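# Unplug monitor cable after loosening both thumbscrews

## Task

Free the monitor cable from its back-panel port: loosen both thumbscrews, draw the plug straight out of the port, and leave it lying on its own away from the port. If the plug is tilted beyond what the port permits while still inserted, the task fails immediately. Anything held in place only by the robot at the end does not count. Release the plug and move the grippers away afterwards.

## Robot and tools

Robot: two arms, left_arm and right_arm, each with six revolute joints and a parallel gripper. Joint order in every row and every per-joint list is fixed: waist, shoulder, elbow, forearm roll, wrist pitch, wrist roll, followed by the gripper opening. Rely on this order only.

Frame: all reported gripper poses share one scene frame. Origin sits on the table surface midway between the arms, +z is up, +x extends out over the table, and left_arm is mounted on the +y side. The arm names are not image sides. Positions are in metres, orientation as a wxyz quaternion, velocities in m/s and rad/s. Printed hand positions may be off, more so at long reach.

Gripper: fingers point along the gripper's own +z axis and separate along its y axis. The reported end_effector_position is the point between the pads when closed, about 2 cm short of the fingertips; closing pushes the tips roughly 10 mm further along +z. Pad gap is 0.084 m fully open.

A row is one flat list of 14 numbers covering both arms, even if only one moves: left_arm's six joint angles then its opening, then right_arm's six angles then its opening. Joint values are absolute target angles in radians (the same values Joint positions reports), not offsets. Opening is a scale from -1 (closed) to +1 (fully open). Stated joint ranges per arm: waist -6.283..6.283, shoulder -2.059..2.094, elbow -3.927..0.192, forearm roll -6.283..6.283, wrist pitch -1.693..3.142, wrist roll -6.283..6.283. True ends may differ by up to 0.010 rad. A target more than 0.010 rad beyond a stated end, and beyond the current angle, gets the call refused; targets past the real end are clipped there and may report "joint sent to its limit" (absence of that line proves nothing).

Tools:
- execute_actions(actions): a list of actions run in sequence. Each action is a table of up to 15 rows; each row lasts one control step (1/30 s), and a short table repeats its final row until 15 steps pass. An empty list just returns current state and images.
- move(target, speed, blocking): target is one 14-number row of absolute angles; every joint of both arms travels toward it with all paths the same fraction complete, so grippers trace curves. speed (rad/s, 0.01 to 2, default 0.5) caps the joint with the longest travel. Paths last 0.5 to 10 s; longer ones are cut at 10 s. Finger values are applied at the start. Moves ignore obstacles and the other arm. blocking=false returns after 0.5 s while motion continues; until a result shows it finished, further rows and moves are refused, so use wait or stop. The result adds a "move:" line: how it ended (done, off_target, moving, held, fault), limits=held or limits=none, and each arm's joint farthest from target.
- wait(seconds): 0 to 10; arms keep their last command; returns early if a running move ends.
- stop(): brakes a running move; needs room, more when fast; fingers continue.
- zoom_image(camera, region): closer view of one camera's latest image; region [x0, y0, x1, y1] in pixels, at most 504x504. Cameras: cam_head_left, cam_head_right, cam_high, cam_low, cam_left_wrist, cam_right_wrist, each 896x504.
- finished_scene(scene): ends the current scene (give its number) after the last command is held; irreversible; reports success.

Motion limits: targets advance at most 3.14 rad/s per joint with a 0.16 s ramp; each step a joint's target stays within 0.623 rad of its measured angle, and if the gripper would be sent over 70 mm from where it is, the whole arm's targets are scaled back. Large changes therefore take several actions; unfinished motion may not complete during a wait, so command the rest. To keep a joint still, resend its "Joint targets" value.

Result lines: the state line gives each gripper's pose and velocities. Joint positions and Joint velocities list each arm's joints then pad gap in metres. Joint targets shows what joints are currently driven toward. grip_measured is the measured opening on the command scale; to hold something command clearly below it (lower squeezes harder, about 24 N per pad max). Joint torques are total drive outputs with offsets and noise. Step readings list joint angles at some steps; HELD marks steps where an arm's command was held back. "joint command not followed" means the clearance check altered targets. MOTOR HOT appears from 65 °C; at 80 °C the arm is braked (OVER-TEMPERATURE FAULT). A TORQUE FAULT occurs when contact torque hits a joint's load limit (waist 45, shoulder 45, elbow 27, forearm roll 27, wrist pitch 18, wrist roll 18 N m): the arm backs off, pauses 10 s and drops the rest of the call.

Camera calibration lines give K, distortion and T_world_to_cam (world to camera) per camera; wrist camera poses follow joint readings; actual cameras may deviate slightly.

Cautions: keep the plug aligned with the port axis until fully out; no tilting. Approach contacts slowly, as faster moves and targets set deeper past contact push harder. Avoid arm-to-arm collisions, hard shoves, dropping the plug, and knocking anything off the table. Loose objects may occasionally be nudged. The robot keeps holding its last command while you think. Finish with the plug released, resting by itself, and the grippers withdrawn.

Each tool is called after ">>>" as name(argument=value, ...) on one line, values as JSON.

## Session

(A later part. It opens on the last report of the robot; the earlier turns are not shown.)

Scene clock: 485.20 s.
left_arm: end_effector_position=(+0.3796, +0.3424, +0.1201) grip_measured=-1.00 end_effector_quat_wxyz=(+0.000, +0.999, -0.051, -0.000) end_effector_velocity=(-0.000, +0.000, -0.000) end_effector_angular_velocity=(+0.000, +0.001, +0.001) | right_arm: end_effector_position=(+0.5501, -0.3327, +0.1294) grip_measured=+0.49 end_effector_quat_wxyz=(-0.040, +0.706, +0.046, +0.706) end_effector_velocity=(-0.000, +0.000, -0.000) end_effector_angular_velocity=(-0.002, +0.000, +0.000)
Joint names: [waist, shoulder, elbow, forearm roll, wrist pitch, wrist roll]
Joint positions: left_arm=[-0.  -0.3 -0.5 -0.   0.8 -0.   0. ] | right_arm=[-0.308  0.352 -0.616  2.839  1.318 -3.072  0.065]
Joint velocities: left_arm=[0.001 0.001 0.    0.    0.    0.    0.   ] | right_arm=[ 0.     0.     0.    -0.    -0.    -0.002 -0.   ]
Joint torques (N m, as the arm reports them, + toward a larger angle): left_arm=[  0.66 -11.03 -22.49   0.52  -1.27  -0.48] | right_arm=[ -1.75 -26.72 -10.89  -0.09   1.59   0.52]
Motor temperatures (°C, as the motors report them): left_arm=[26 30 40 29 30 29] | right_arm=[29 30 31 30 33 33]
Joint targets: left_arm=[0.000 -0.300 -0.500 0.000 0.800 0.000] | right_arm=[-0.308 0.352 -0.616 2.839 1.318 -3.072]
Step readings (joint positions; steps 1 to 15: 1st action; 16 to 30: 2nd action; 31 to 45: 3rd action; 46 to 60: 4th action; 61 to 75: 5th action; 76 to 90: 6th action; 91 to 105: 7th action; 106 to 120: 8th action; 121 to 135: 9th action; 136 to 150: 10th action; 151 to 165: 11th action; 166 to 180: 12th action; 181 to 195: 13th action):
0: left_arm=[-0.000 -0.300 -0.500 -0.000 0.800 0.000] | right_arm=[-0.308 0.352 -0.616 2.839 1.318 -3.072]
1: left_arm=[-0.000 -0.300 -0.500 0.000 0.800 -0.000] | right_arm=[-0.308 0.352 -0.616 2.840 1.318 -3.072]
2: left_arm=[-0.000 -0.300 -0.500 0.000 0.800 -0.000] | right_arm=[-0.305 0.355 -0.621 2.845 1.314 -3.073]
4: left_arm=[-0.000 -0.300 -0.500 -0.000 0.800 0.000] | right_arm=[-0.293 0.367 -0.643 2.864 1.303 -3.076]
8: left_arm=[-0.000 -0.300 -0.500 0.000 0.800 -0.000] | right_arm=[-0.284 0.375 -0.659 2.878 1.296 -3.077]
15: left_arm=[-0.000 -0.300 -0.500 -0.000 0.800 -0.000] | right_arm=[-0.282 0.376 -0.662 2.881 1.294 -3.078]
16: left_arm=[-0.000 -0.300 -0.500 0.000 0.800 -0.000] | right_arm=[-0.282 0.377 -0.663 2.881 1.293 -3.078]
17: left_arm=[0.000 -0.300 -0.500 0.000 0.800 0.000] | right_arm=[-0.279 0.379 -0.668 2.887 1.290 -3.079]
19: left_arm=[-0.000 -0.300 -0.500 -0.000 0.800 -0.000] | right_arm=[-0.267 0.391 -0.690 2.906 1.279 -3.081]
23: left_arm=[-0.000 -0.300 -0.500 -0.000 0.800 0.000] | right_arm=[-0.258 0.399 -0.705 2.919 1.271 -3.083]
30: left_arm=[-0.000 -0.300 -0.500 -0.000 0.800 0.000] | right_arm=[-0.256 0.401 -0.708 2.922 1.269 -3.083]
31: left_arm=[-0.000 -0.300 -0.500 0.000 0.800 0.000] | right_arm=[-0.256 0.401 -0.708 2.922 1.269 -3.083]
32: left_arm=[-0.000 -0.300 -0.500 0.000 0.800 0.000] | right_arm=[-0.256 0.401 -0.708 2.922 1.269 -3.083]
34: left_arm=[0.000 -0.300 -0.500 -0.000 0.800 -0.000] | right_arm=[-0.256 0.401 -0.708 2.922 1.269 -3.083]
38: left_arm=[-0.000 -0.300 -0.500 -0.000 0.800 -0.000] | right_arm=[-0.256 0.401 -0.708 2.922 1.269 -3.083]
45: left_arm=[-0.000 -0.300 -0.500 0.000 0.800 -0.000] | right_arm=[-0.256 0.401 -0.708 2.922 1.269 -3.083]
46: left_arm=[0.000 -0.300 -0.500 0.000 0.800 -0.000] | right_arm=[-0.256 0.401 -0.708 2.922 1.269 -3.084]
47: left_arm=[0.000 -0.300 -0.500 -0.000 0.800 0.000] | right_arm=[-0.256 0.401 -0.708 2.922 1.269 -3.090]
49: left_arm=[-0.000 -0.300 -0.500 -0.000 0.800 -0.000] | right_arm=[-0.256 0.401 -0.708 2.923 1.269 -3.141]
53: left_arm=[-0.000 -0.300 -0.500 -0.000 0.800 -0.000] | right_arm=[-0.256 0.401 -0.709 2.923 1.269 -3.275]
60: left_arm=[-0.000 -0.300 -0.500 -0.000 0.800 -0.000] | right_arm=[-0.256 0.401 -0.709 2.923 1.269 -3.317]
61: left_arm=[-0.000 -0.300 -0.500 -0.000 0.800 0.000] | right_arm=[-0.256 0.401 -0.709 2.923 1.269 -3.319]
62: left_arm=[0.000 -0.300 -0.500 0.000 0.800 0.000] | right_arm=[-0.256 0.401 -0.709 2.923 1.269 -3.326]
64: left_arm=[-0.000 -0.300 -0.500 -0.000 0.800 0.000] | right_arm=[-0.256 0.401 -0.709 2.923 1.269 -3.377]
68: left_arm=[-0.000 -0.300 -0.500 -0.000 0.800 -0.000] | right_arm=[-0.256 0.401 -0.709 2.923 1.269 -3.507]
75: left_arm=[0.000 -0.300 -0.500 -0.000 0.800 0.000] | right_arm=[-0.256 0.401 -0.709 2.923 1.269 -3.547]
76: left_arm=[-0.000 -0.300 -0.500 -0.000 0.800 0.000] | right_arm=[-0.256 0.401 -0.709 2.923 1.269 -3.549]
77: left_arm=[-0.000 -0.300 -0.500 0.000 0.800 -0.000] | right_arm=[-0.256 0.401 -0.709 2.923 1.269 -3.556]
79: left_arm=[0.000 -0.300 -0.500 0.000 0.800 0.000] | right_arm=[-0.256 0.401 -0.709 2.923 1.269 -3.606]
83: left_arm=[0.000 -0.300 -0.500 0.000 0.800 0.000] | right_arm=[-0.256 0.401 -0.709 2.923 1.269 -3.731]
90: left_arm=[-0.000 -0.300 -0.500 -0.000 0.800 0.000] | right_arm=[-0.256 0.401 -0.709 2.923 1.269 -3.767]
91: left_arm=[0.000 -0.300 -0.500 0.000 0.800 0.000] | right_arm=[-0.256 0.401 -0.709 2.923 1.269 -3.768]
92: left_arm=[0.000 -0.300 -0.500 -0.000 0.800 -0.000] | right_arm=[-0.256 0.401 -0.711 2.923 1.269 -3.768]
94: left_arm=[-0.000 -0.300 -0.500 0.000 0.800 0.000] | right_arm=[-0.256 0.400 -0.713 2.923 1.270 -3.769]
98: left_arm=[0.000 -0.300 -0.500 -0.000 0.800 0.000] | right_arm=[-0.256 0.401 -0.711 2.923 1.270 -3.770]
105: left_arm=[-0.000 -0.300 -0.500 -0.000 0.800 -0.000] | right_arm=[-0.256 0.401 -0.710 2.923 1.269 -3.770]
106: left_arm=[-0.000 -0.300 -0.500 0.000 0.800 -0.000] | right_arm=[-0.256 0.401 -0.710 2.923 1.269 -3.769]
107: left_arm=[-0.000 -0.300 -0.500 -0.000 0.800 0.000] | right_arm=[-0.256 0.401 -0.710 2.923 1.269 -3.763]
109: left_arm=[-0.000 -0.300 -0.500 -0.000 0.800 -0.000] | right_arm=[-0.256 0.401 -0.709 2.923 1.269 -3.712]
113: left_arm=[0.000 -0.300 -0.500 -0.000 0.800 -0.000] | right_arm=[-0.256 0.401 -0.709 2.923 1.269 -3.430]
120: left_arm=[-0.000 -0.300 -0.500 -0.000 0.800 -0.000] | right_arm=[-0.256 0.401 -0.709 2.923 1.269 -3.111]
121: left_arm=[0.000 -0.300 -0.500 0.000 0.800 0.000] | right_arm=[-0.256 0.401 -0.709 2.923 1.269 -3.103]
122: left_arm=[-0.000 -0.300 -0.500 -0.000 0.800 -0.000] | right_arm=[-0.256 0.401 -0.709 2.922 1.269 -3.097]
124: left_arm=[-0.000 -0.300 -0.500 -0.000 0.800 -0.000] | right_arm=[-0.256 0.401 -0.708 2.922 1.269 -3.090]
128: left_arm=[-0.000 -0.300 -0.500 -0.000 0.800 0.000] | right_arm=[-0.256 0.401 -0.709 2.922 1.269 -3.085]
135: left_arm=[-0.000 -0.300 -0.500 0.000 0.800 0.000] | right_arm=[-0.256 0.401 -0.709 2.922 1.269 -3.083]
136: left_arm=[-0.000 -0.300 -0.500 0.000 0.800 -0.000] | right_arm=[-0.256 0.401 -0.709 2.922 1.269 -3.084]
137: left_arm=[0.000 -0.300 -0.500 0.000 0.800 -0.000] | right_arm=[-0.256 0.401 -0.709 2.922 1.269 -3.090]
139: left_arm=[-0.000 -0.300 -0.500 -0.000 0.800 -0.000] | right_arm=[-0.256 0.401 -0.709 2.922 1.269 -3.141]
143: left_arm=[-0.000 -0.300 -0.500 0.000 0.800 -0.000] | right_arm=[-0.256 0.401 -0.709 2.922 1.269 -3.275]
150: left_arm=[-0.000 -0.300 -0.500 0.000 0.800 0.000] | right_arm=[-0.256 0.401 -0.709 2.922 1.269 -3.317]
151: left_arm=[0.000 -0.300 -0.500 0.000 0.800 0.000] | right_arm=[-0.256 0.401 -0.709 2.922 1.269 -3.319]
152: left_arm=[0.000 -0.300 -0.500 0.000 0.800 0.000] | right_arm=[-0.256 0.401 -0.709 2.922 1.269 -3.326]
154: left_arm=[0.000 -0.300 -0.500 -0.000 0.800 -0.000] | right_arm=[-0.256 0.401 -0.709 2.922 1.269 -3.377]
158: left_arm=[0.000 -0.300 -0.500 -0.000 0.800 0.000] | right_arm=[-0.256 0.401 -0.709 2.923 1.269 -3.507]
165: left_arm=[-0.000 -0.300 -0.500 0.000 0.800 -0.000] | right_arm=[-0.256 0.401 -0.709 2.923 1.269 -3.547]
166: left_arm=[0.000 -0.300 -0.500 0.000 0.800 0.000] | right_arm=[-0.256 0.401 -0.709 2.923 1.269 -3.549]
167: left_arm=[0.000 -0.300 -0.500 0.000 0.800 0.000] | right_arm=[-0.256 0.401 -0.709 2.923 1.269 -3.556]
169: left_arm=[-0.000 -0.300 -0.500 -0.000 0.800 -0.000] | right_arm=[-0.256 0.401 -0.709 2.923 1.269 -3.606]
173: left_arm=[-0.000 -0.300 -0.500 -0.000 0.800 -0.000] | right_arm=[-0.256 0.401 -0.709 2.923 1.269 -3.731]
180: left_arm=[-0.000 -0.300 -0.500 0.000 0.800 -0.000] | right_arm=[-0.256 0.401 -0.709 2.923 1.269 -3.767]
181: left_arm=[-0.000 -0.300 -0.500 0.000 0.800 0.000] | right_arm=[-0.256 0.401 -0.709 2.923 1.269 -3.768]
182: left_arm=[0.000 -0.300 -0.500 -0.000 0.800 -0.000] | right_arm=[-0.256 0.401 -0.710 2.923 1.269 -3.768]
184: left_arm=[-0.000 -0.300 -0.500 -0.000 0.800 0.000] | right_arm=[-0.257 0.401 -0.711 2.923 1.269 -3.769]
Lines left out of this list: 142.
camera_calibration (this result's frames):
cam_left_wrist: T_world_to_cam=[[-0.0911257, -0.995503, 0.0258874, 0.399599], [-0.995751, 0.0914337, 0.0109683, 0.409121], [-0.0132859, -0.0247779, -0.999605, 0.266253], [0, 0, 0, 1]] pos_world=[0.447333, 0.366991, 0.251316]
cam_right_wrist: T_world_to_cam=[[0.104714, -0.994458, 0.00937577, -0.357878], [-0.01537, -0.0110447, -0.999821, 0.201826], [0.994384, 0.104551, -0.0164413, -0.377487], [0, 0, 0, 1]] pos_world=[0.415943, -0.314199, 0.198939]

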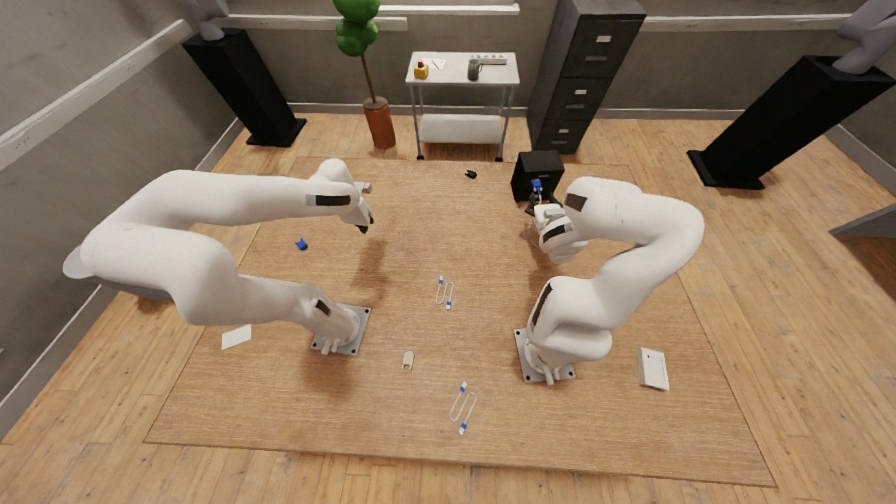

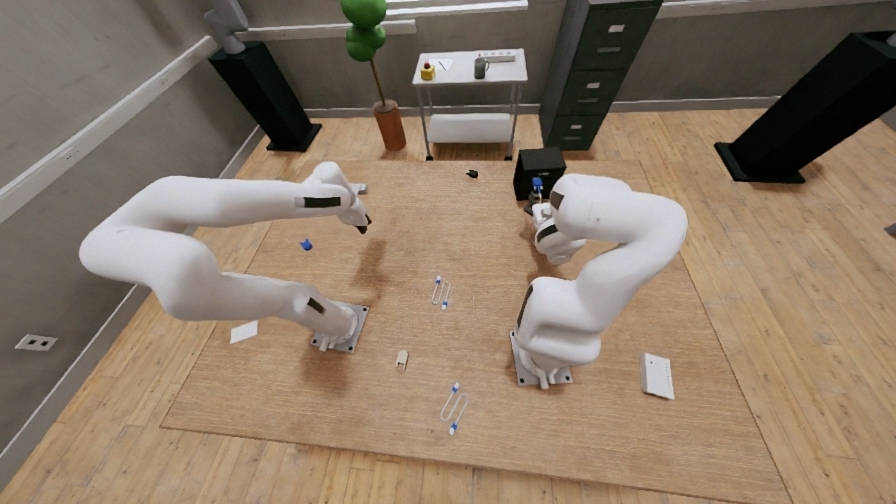

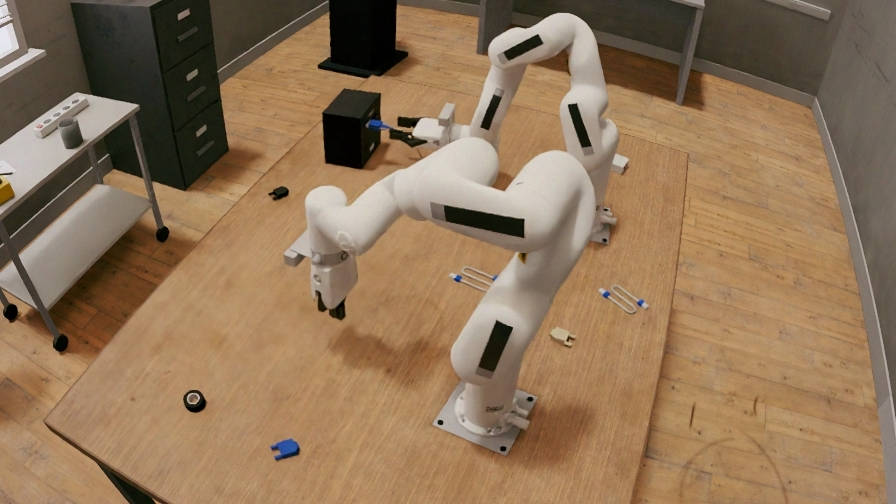

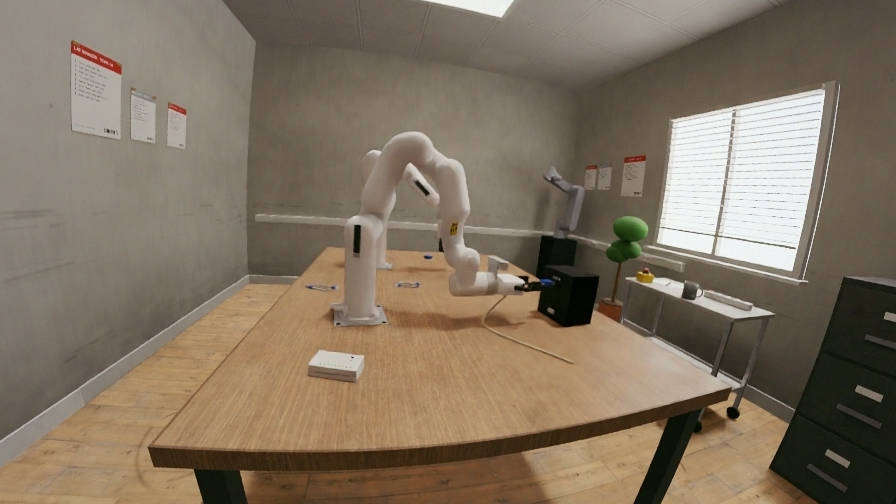

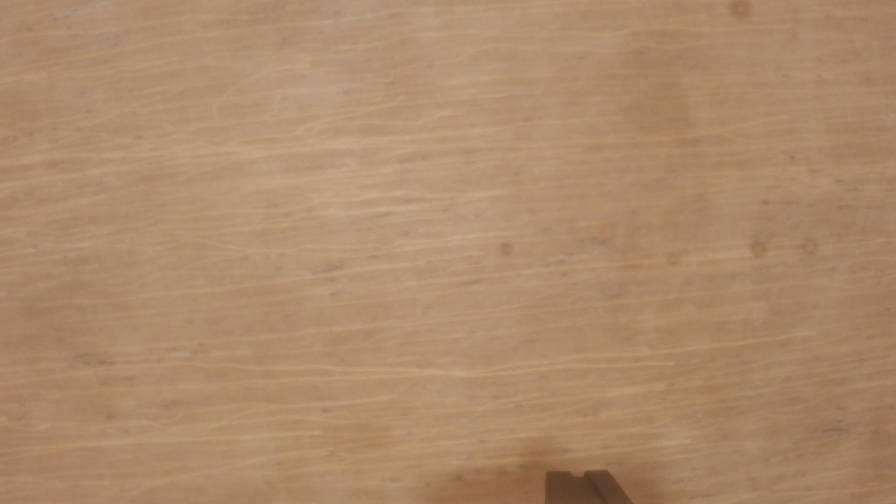

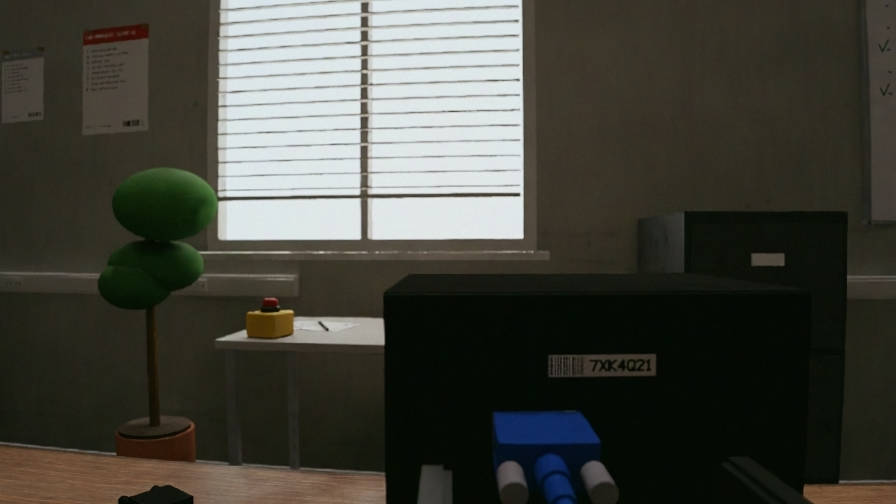

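Both out evenly. One safety stroke, then grip and pull.

>>> execute_actions(actions=[[[0,-0.3,-0.5,0,0.8,0,-1,-0.282,0.3765,-0.6625,2.881,1.2935,-3.078,0]],[[0,-0.3,-0.5,0,0.8,0,-1,-0.256,0.401,-0.709,2.9226,1.269,-3.083,0]],[[0,-0.3,-0.5,0,0.8,0,-1,-0.256,0.401,-0.709,2.9226,1.269,-3.083,-1]],[[0,-0.3,-0.5,0,0.8,0,-1,-0.256,0.401,-0.709,2.9226,1.269,-3.32,-1]],[[0,-0.3,-0.5,0,0.8,0,-1,-0.256,0.401,-0.709,2.9226,1.269,-3.55,-1]],[[0,-0.3,-0.5,0,0.8,0,-1,-0.256,0.401,-0.709,2.9226,1.269,-3.77,-1]],[[0,-0.3,-0.5,0,0.8,0,-1,-0.256,0.401,-0.709,2.9226,1.269,-3.77,0]],[[0,-0.3,-0.5,0,0.8,0,-1,-0.2555,0.401,-0.709,2.9226,1.269,-3.083,0.5]],[[0,-0.3,-0.5,0,0.8,0,-1,-0.25,0.418,-0.741,2.9286,1.254,-3.083,0.5]],[[0,-0.3,-0.5,0,0.8,0,-1,-0.2455,0.431,-0.7655,2.933,1.2425,-3.083,0.5]],[[0,-0.3,-0.5,0,0.8,0,-1,-0.2455,0.431,-0.7655,2.933,1.2425,-3.083,-1]]])

>>> move(target=[0,-0.3,-0.5,0,0.8,0,-1,-0.2555,0.401,-0.709,2.9226,1.269,-3.083,-1], speed=0.04)

Scene clock: 512.73 s.
left_arm: end_effector_position=(+0.3796, +0.3424, +0.1201) grip_measured=-1.00 end_effector_quat_wxyz=(+0.000, +0.999, -0.051, -0.000) end_effector_velocity=(-0.000, +0.000, -0.001) end_effector_angular_velocity=(+0.000, +0.002, -0.000) | right_arm: end_effector_position=(+0.5937, -0.3251, +0.1289) grip_measured=-0.29 end_effector_quat_wxyz=(-0.028, +0.707, +0.035, +0.706) end_effector_velocity=(+0.000, -0.000, -0.000) end_effector_angular_velocity=(-0.002, +0.000, -0.001)
Joint names: [waist, shoulder, elbow, forearm roll, wrist pitch, wrist roll]
Joint positions: left_arm=[ 0.  -0.3 -0.5  0.   0.8  0.   0. ] | right_arm=[-0.245  0.431 -0.765  2.933  1.243 -3.083  0.031]
Joint velocities: left_arm=[-0.     0.002  0.001  0.    -0.001 -0.     0.   ] | right_arm=[-0.     0.    -0.     0.    -0.001 -0.002  0.   ]
Joint torques (N m, as the arm reports them, + toward a larger angle): left_arm=[  0.2  -10.96 -22.43   0.13  -1.33  -0.5 ] | right_arm=[ -3.85 -33.13 -16.74   0.32   2.31   0.37]
Motor temperatures (°C, as the motors report them): left_arm=[26 30 40 29 30 29] | right_arm=[29 30 31 30 33 33]
Joint targets: left_arm=[0.000 -0.300 -0.500 0.000 0.800 0.000] | right_arm=[-0.245 0.431 -0.766 2.933 1.242 -3.083]
Step readings (joint positions; steps 1 to 15: 1st action; 16 to 30: 2nd action; 31 to 45: 3rd action; 46 to 60: 4th action; 61 to 75: 5th action; 76 to 90: 6th action; 91 to 105: 7th action; 106 to 120: 8th action; 121 to 135: 9th action; 136 to 150: 10th action; 151 to 165: 11th action):
0: left_arm=[0.000 -0.300 -0.500 -0.000 0.800 0.000] | right_arm=[-0.308 0.352 -0.616 2.839 1.318 -3.072]
1: left_arm=[0.000 -0.300 -0.500 -0.000 0.800 -0.000] | right_arm=[-0.308 0.352 -0.616 2.840 1.318 -3.072]
2: left_arm=[-0.000 -0.300 -0.500 0.000 0.800 0.000] | right_arm=[-0.305 0.355 -0.621 2.845 1.314 -3.073]
4: left_arm=[-0.000 -0.300 -0.500 0.000 0.800 -0.000] | right_arm=[-0.293 0.367 -0.643 2.864 1.303 -3.076]
8: left_arm=[-0.000 -0.300 -0.500 0.000 0.800 -0.000] | right_arm=[-0.284 0.375 -0.659 2.878 1.296 -3.077]
15: left_arm=[-0.000 -0.300 -0.500 -0.000 0.800 -0.000] | right_arm=[-0.282 0.376 -0.662 2.881 1.294 -3.078]
16: left_arm=[0.000 -0.300 -0.500 0.000 0.800 0.000] | right_arm=[-0.282 0.377 -0.663 2.881 1.293 -3.078]
17: left_arm=[-0.000 -0.300 -0.500 0.000 0.800 -0.000] | right_arm=[-0.279 0.379 -0.668 2.887 1.290 -3.079]
19: left_arm=[-0.000 -0.300 -0.500 -0.000 0.800 -0.000] | right_arm=[-0.267 0.391 -0.690 2.906 1.279 -3.081]
23: left_arm=[-0.000 -0.300 -0.500 -0.000 0.800 0.000] | right_arm=[-0.258 0.399 -0.705 2.919 1.271 -3.083]
30: left_arm=[0.000 -0.300 -0.500 0.000 0.800 0.000] | right_arm=[-0.256 0.401 -0.708 2.922 1.269 -3.083]
31: left_arm=[-0.000 -0.300 -0.500 -0.000 0.800 0.000] | right_arm=[-0.256 0.401 -0.708 2.922 1.269 -3.083]
32: left_arm=[0.000 -0.300 -0.500 0.000 0.800 -0.000] | right_arm=[-0.256 0.401 -0.708 2.922 1.269 -3.083]
34: left_arm=[-0.000 -0.300 -0.500 -0.000 0.800 -0.000] | right_arm=[-0.256 0.401 -0.708 2.922 1.269 -3.083]
38: left_arm=[0.000 -0.300 -0.500 0.000 0.800 0.000] | right_arm=[-0.256 0.401 -0.708 2.922 1.269 -3.083]
45: left_arm=[0.000 -0.300 -0.500 -0.000 0.800 -0.000] | right_arm=[-0.256 0.401 -0.709 2.922 1.269 -3.083]
46: left_arm=[0.000 -0.300 -0.500 -0.000 0.800 -0.000] | right_arm=[-0.256 0.401 -0.709 2.922 1.269 -3.084]
47: left_arm=[0.000 -0.300 -0.500 -0.000 0.800 0.000] | right_arm=[-0.256 0.401 -0.709 2.922 1.269 -3.090]
49: left_arm=[-0.000 -0.300 -0.500 0.000 0.800 0.000] | right_arm=[-0.256 0.401 -0.709 2.923 1.269 -3.141]
53: left_arm=[0.000 -0.300 -0.500 0.000 0.800 0.000] | right_arm=[-0.256 0.401 -0.709 2.922 1.269 -3.275]
60: left_arm=[0.000 -0.300 -0.500 0.000 0.800 -0.000] | right_arm=[-0.256 0.401 -0.709 2.923 1.269 -3.317]
61: left_arm=[-0.000 -0.300 -0.500 -0.000 0.800 -0.000] | right_arm=[-0.256 0.401 -0.709 2.923 1.269 -3.319]
62: left_arm=[-0.000 -0.300 -0.500 -0.000 0.800 -0.000] | right_arm=[-0.256 0.401 -0.709 2.923 1.269 -3.326]
64: left_arm=[-0.000 -0.300 -0.500 -0.000 0.800 -0.000] | right_arm=[-0.256 0.401 -0.709 2.923 1.269 -3.377]
68: left_arm=[-0.000 -0.300 -0.500 0.000 0.800 0.000] | right_arm=[-0.256 0.401 -0.709 2.923 1.269 -3.507]
75: left_arm=[-0.000 -0.300 -0.500 -0.000 0.800 -0.000] | right_arm=[-0.256 0.401 -0.709 2.923 1.269 -3.547]
76: left_arm=[0.000 -0.300 -0.500 -0.000 0.800 -0.000] | right_arm=[-0.256 0.401 -0.709 2.923 1.269 -3.549]
77: left_arm=[0.000 -0.300 -0.500 0.000 0.800 -0.000] | right_arm=[-0.256 0.401 -0.709 2.923 1.269 -3.556]
79: left_arm=[-0.000 -0.300 -0.500 -0.000 0.800 -0.000] | right_arm=[-0.256 0.401 -0.709 2.923 1.269 -3.606]
83: left_arm=[-0.000 -0.300 -0.500 -0.000 0.800 0.000] | right_arm=[-0.256 0.401 -0.709 2.923 1.269 -3.731]
90: left_arm=[-0.000 -0.300 -0.500 0.000 0.800 0.000] | right_arm=[-0.256 0.401 -0.709 2.923 1.269 -3.767]
91: left_arm=[0.000 -0.300 -0.500 -0.000 0.800 -0.000] | right_arm=[-0.256 0.401 -0.709 2.923 1.269 -3.768]
92: left_arm=[-0.000 -0.300 -0.500 -0.000 0.800 -0.000] | right_arm=[-0.256 0.401 -0.709 2.923 1.269 -3.768]
94: left_arm=[-0.000 -0.300 -0.500 -0.000 0.800 0.000] | right_arm=[-0.256 0.401 -0.709 2.923 1.269 -3.769]
98: left_arm=[0.000 -0.300 -0.500 0.000 0.800 -0.000] | right_arm=[-0.256 0.401 -0.709 2.923 1.269 -3.770]
105: left_arm=[-0.000 -0.300 -0.500 -0.000 0.800 -0.000] | right_arm=[-0.256 0.401 -0.709 2.923 1.269 -3.770]
106: left_arm=[-0.000 -0.300 -0.500 -0.000 0.800 0.000] | right_arm=[-0.256 0.401 -0.709 2.923 1.269 -3.769]
107: left_arm=[-0.000 -0.300 -0.500 -0.000 0.800 -0.000] | right_arm=[-0.256 0.401 -0.709 2.923 1.269 -3.763]
109: left_arm=[0.000 -0.300 -0.500 -0.000 0.800 0.000] | right_arm=[-0.256 0.401 -0.709 2.923 1.269 -3.712]
113: left_arm=[-0.000 -0.300 -0.500 0.000 0.800 0.000] | right_arm=[-0.256 0.401 -0.709 2.923 1.269 -3.430]
120: left_arm=[-0.000 -0.300 -0.500 0.000 0.800 -0.000] | right_arm=[-0.256 0.401 -0.709 2.923 1.269 -3.111]
121: left_arm=[0.000 -0.300 -0.500 -0.000 0.800 0.000] | right_arm=[-0.256 0.401 -0.710 2.923 1.269 -3.103]
122: left_arm=[-0.000 -0.300 -0.500 -0.000 0.800 0.000] | right_arm=[-0.255 0.404 -0.714 2.924 1.266 -3.097]
124: left_arm=[-0.000 -0.300 -0.500 -0.000 0.800 -0.000] | right_arm=[-0.252 0.412 -0.729 2.926 1.259 -3.090]
128: left_arm=[-0.000 -0.300 -0.500 -0.000 0.800 0.000] | right_arm=[-0.250 0.417 -0.738 2.928 1.255 -3.085]
135: left_arm=[-0.000 -0.300 -0.500 0.000 0.800 -0.000] | right_arm=[-0.250 0.418 -0.740 2.929 1.254 -3.083]
136: left_arm=[-0.000 -0.300 -0.500 0.000 0.800 0.000] | right_arm=[-0.250 0.418 -0.741 2.929 1.254 -3.083]
137: left_arm=[0.000 -0.300 -0.500 0.000 0.800 0.000] | right_arm=[-0.249 0.421 -0.745 2.929 1.251 -3.083]
139: left_arm=[-0.000 -0.300 -0.500 -0.000 0.800 -0.000] | right_arm=[-0.247 0.427 -0.757 2.931 1.246 -3.083]
143: left_arm=[0.000 -0.300 -0.500 -0.000 0.800 -0.000] | right_arm=[-0.246 0.430 -0.764 2.933 1.243 -3.083]
150: left_arm=[0.000 -0.300 -0.500 0.000 0.800 0.000] | right_arm=[-0.246 0.431 -0.765 2.933 1.242 -3.083]
151: left_arm=[0.000 -0.300 -0.500 0.000 0.800 0.000] | right_arm=[-0.246 0.431 -0.765 2.933 1.242 -3.083]
152: left_arm=[-0.000 -0.300 -0.500 -0.000 0.800 -0.000] | right_arm=[-0.246 0.431 -0.765 2.933 1.242 -3.083]
154: left_arm=[0.000 -0.300 -0.500 0.000 0.800 -0.000] | right_arm=[-0.246 0.431 -0.765 2.933 1.242 -3.083]
158: left_arm=[-0.000 -0.300 -0.500 -0.000 0.800 -0.000] | right_arm=[-0.245 0.431 -0.765 2.933 1.243 -3.083]
165: Joint positions above
camera_calibration (this result's frames):
cam_left_wrist: T_world_to_cam=[[-0.0911257, -0.995503, 0.0258874, 0.399599], [-0.995751, 0.0914337, 0.0109681, 0.409121], [-0.0132858, -0.0247779, -0.999605, 0.266253], [0, 0, 0, 1]] pos_world=[0.447333, 0.366991, 0.251316]
cam_right_wrist: T_world_to_cam=[[0.0725022, -0.997312, 0.0105828, -0.336767], [-0.0162228, -0.0117886, -0.999799, 0.202428], [0.997236, 0.0723159, -0.0170339, -0.433704], [0, 0, 0, 1]] pos_world=[0.460206, -0.302112, 0.198563]

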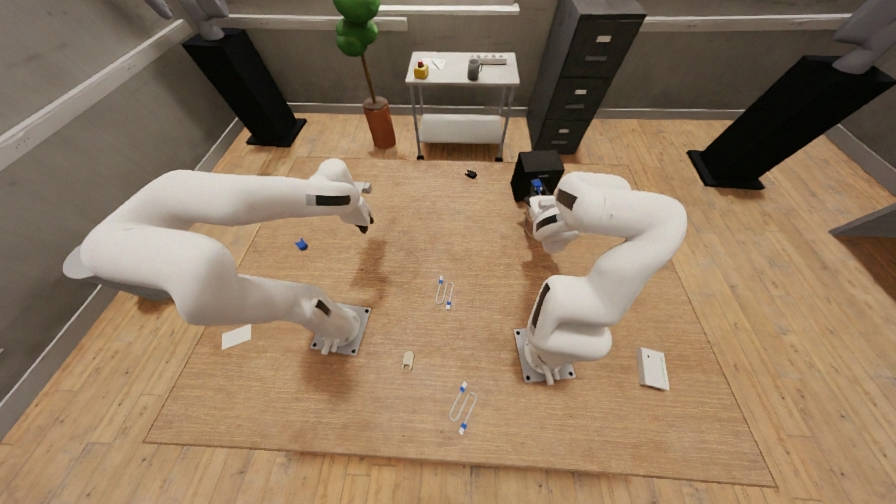

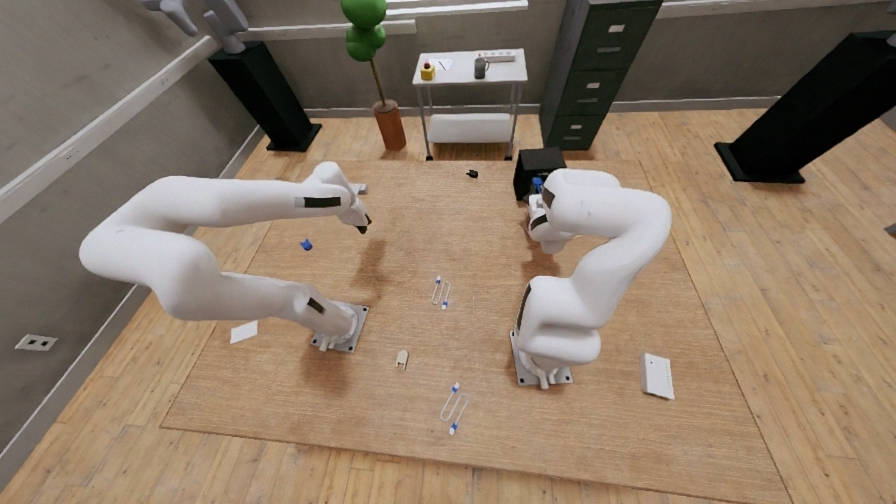

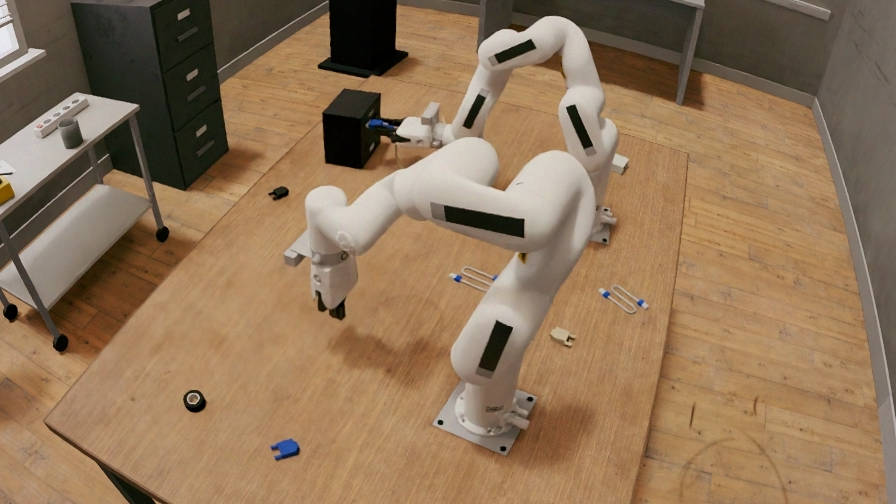

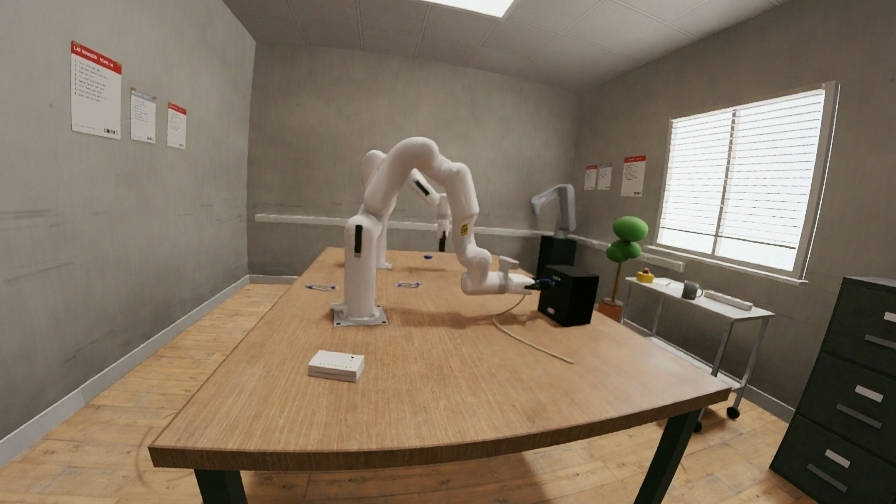

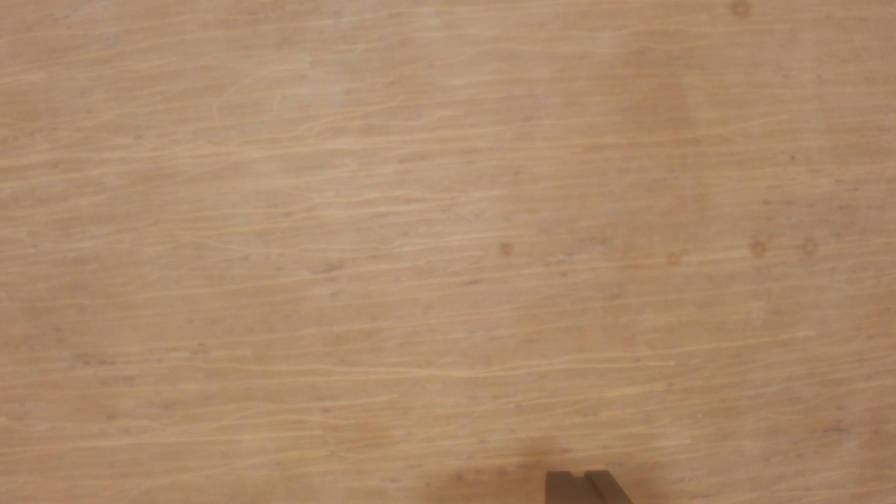

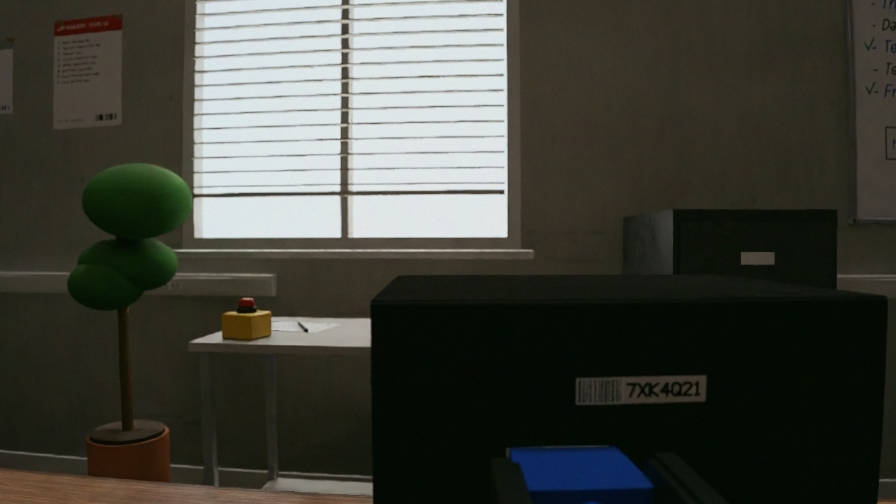

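Scene clock: 514.43 s.
left_arm: end_effector_position=(+0.3796, +0.3424, +0.1201) grip_measured=-1.00 end_effector_quat_wxyz=(+0.000, +0.999, -0.051, -0.000) end_effector_velocity=(-0.000, +0.000, -0.000) end_effector_angular_velocity=(+0.000, +0.002, +0.001) | right_arm: end_effector_position=(+0.5784, -0.3265, +0.1292) grip_measured=-0.29 end_effector_quat_wxyz=(-0.029, +0.707, +0.034, +0.706) end_effector_velocity=(-0.001, +0.000, -0.000) end_effector_angular_velocity=(-0.002, +0.000, +0.001)
Joint names: [waist, shoulder, elbow, forearm roll, wrist pitch, wrist roll]
Joint positions: left_arm=[ 0.  -0.3 -0.5 -0.   0.8  0.   0. ] | right_arm=[-0.255  0.401 -0.709  2.923  1.269 -3.083  0.031]
Joint velocities: left_arm=[ 0.001  0.002 -0.    -0.     0.    -0.     0.   ] | right_arm=[ 0.    -0.001  0.002 -0.     0.001 -0.002 -0.   ]
Joint torques (N m, as the arm reports them, + toward a larger angle): left_arm=[  0.81 -10.37 -22.02   0.17  -1.37  -0.72] | right_arm=[ -1.74 -29.24 -11.65  -0.01   1.53   0.36]
Motor temperatures (°C, as the motors report them): left_arm=[26 30 40 29 30 29] | right_arm=[29 30 31 30 33 33]
Joint targets: left_arm=[0.000 -0.300 -0.500 0.000 0.800 0.000] | right_arm=[-0.256 0.401 -0.709 2.923 1.269 -3.083]
move: done; limits=none; left_arm: farthest joint: the waist, 0.000 radians from its target (0.000 radians at the start); right_arm: farthest joint: the waist, 0.000 radians from its target (0.010 radians at the start)
camera_calibration (this result's frames):
cam_left_wrist: T_world_to_cam=[[-0.0911258, -0.995503, 0.0258874, 0.399599], [-0.995751, 0.0914337, 0.010968, 0.409121], [-0.0132857, -0.0247779, -0.999605, 0.266253], [0, 0, 0, 1]] pos_world=[0.447333, 0.366991, 0.251316]
cam_right_wrist: T_world_to_cam=[[0.0735794, -0.997253, 0.00846543, -0.337394], [-0.0161709, -0.00968035, -0.999822, 0.203045], [0.997158, 0.0734294, -0.0168387, -0.417983], [0, 0, 0, 1]] pos_world=[0.444904, -0.30381, 0.198827]

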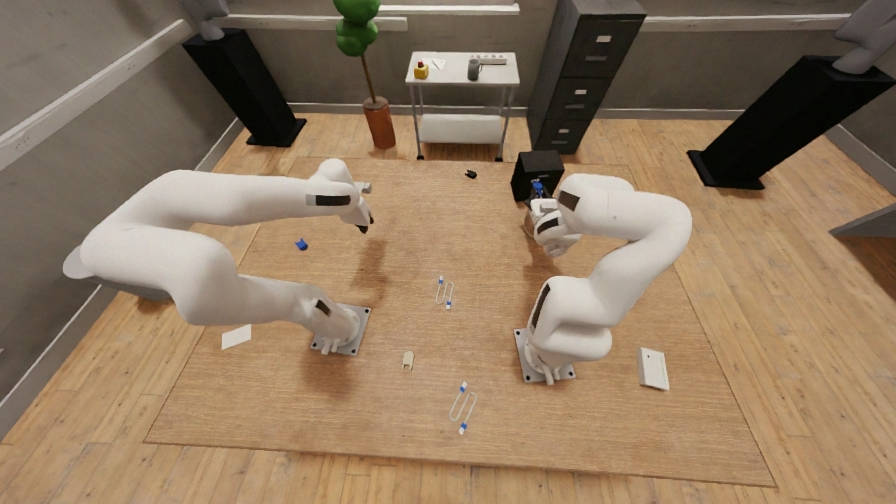

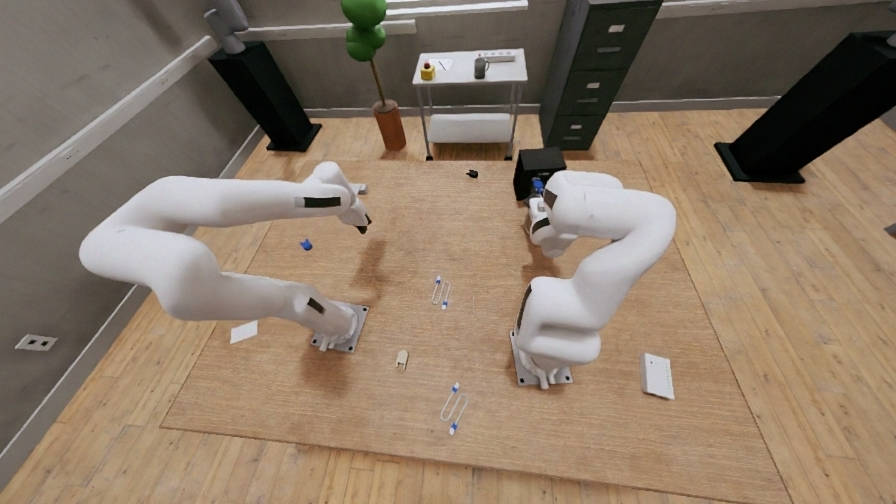

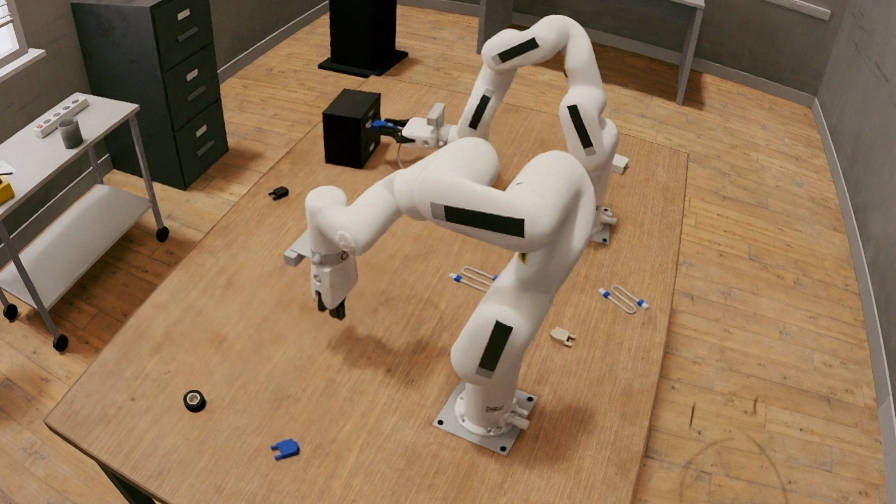

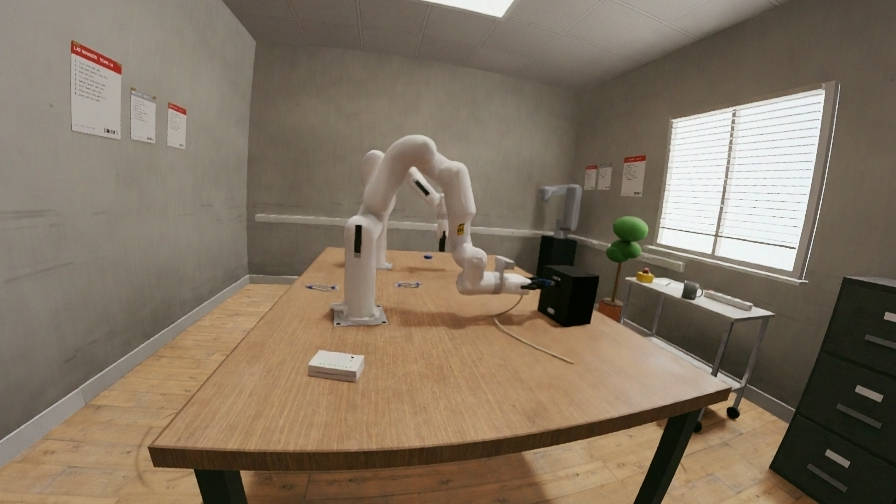

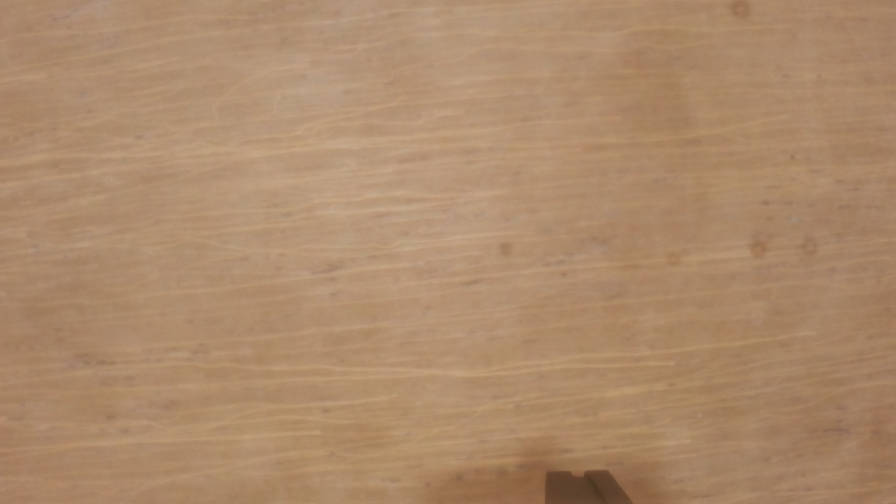

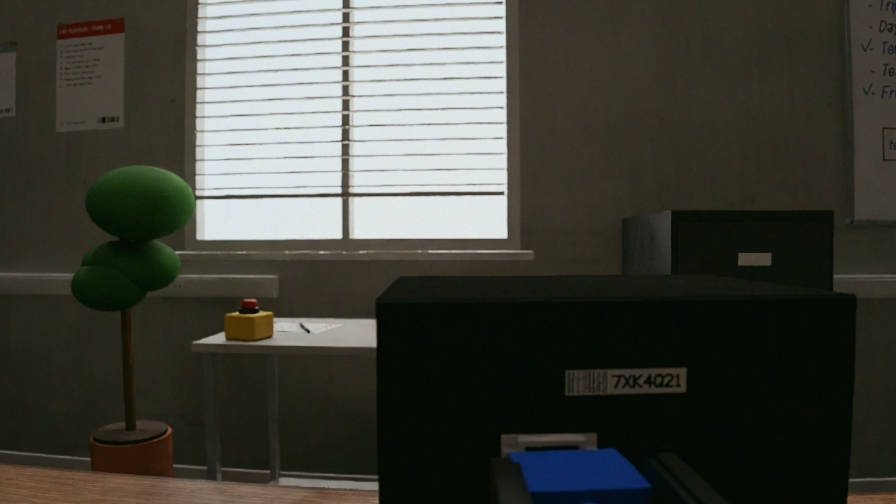

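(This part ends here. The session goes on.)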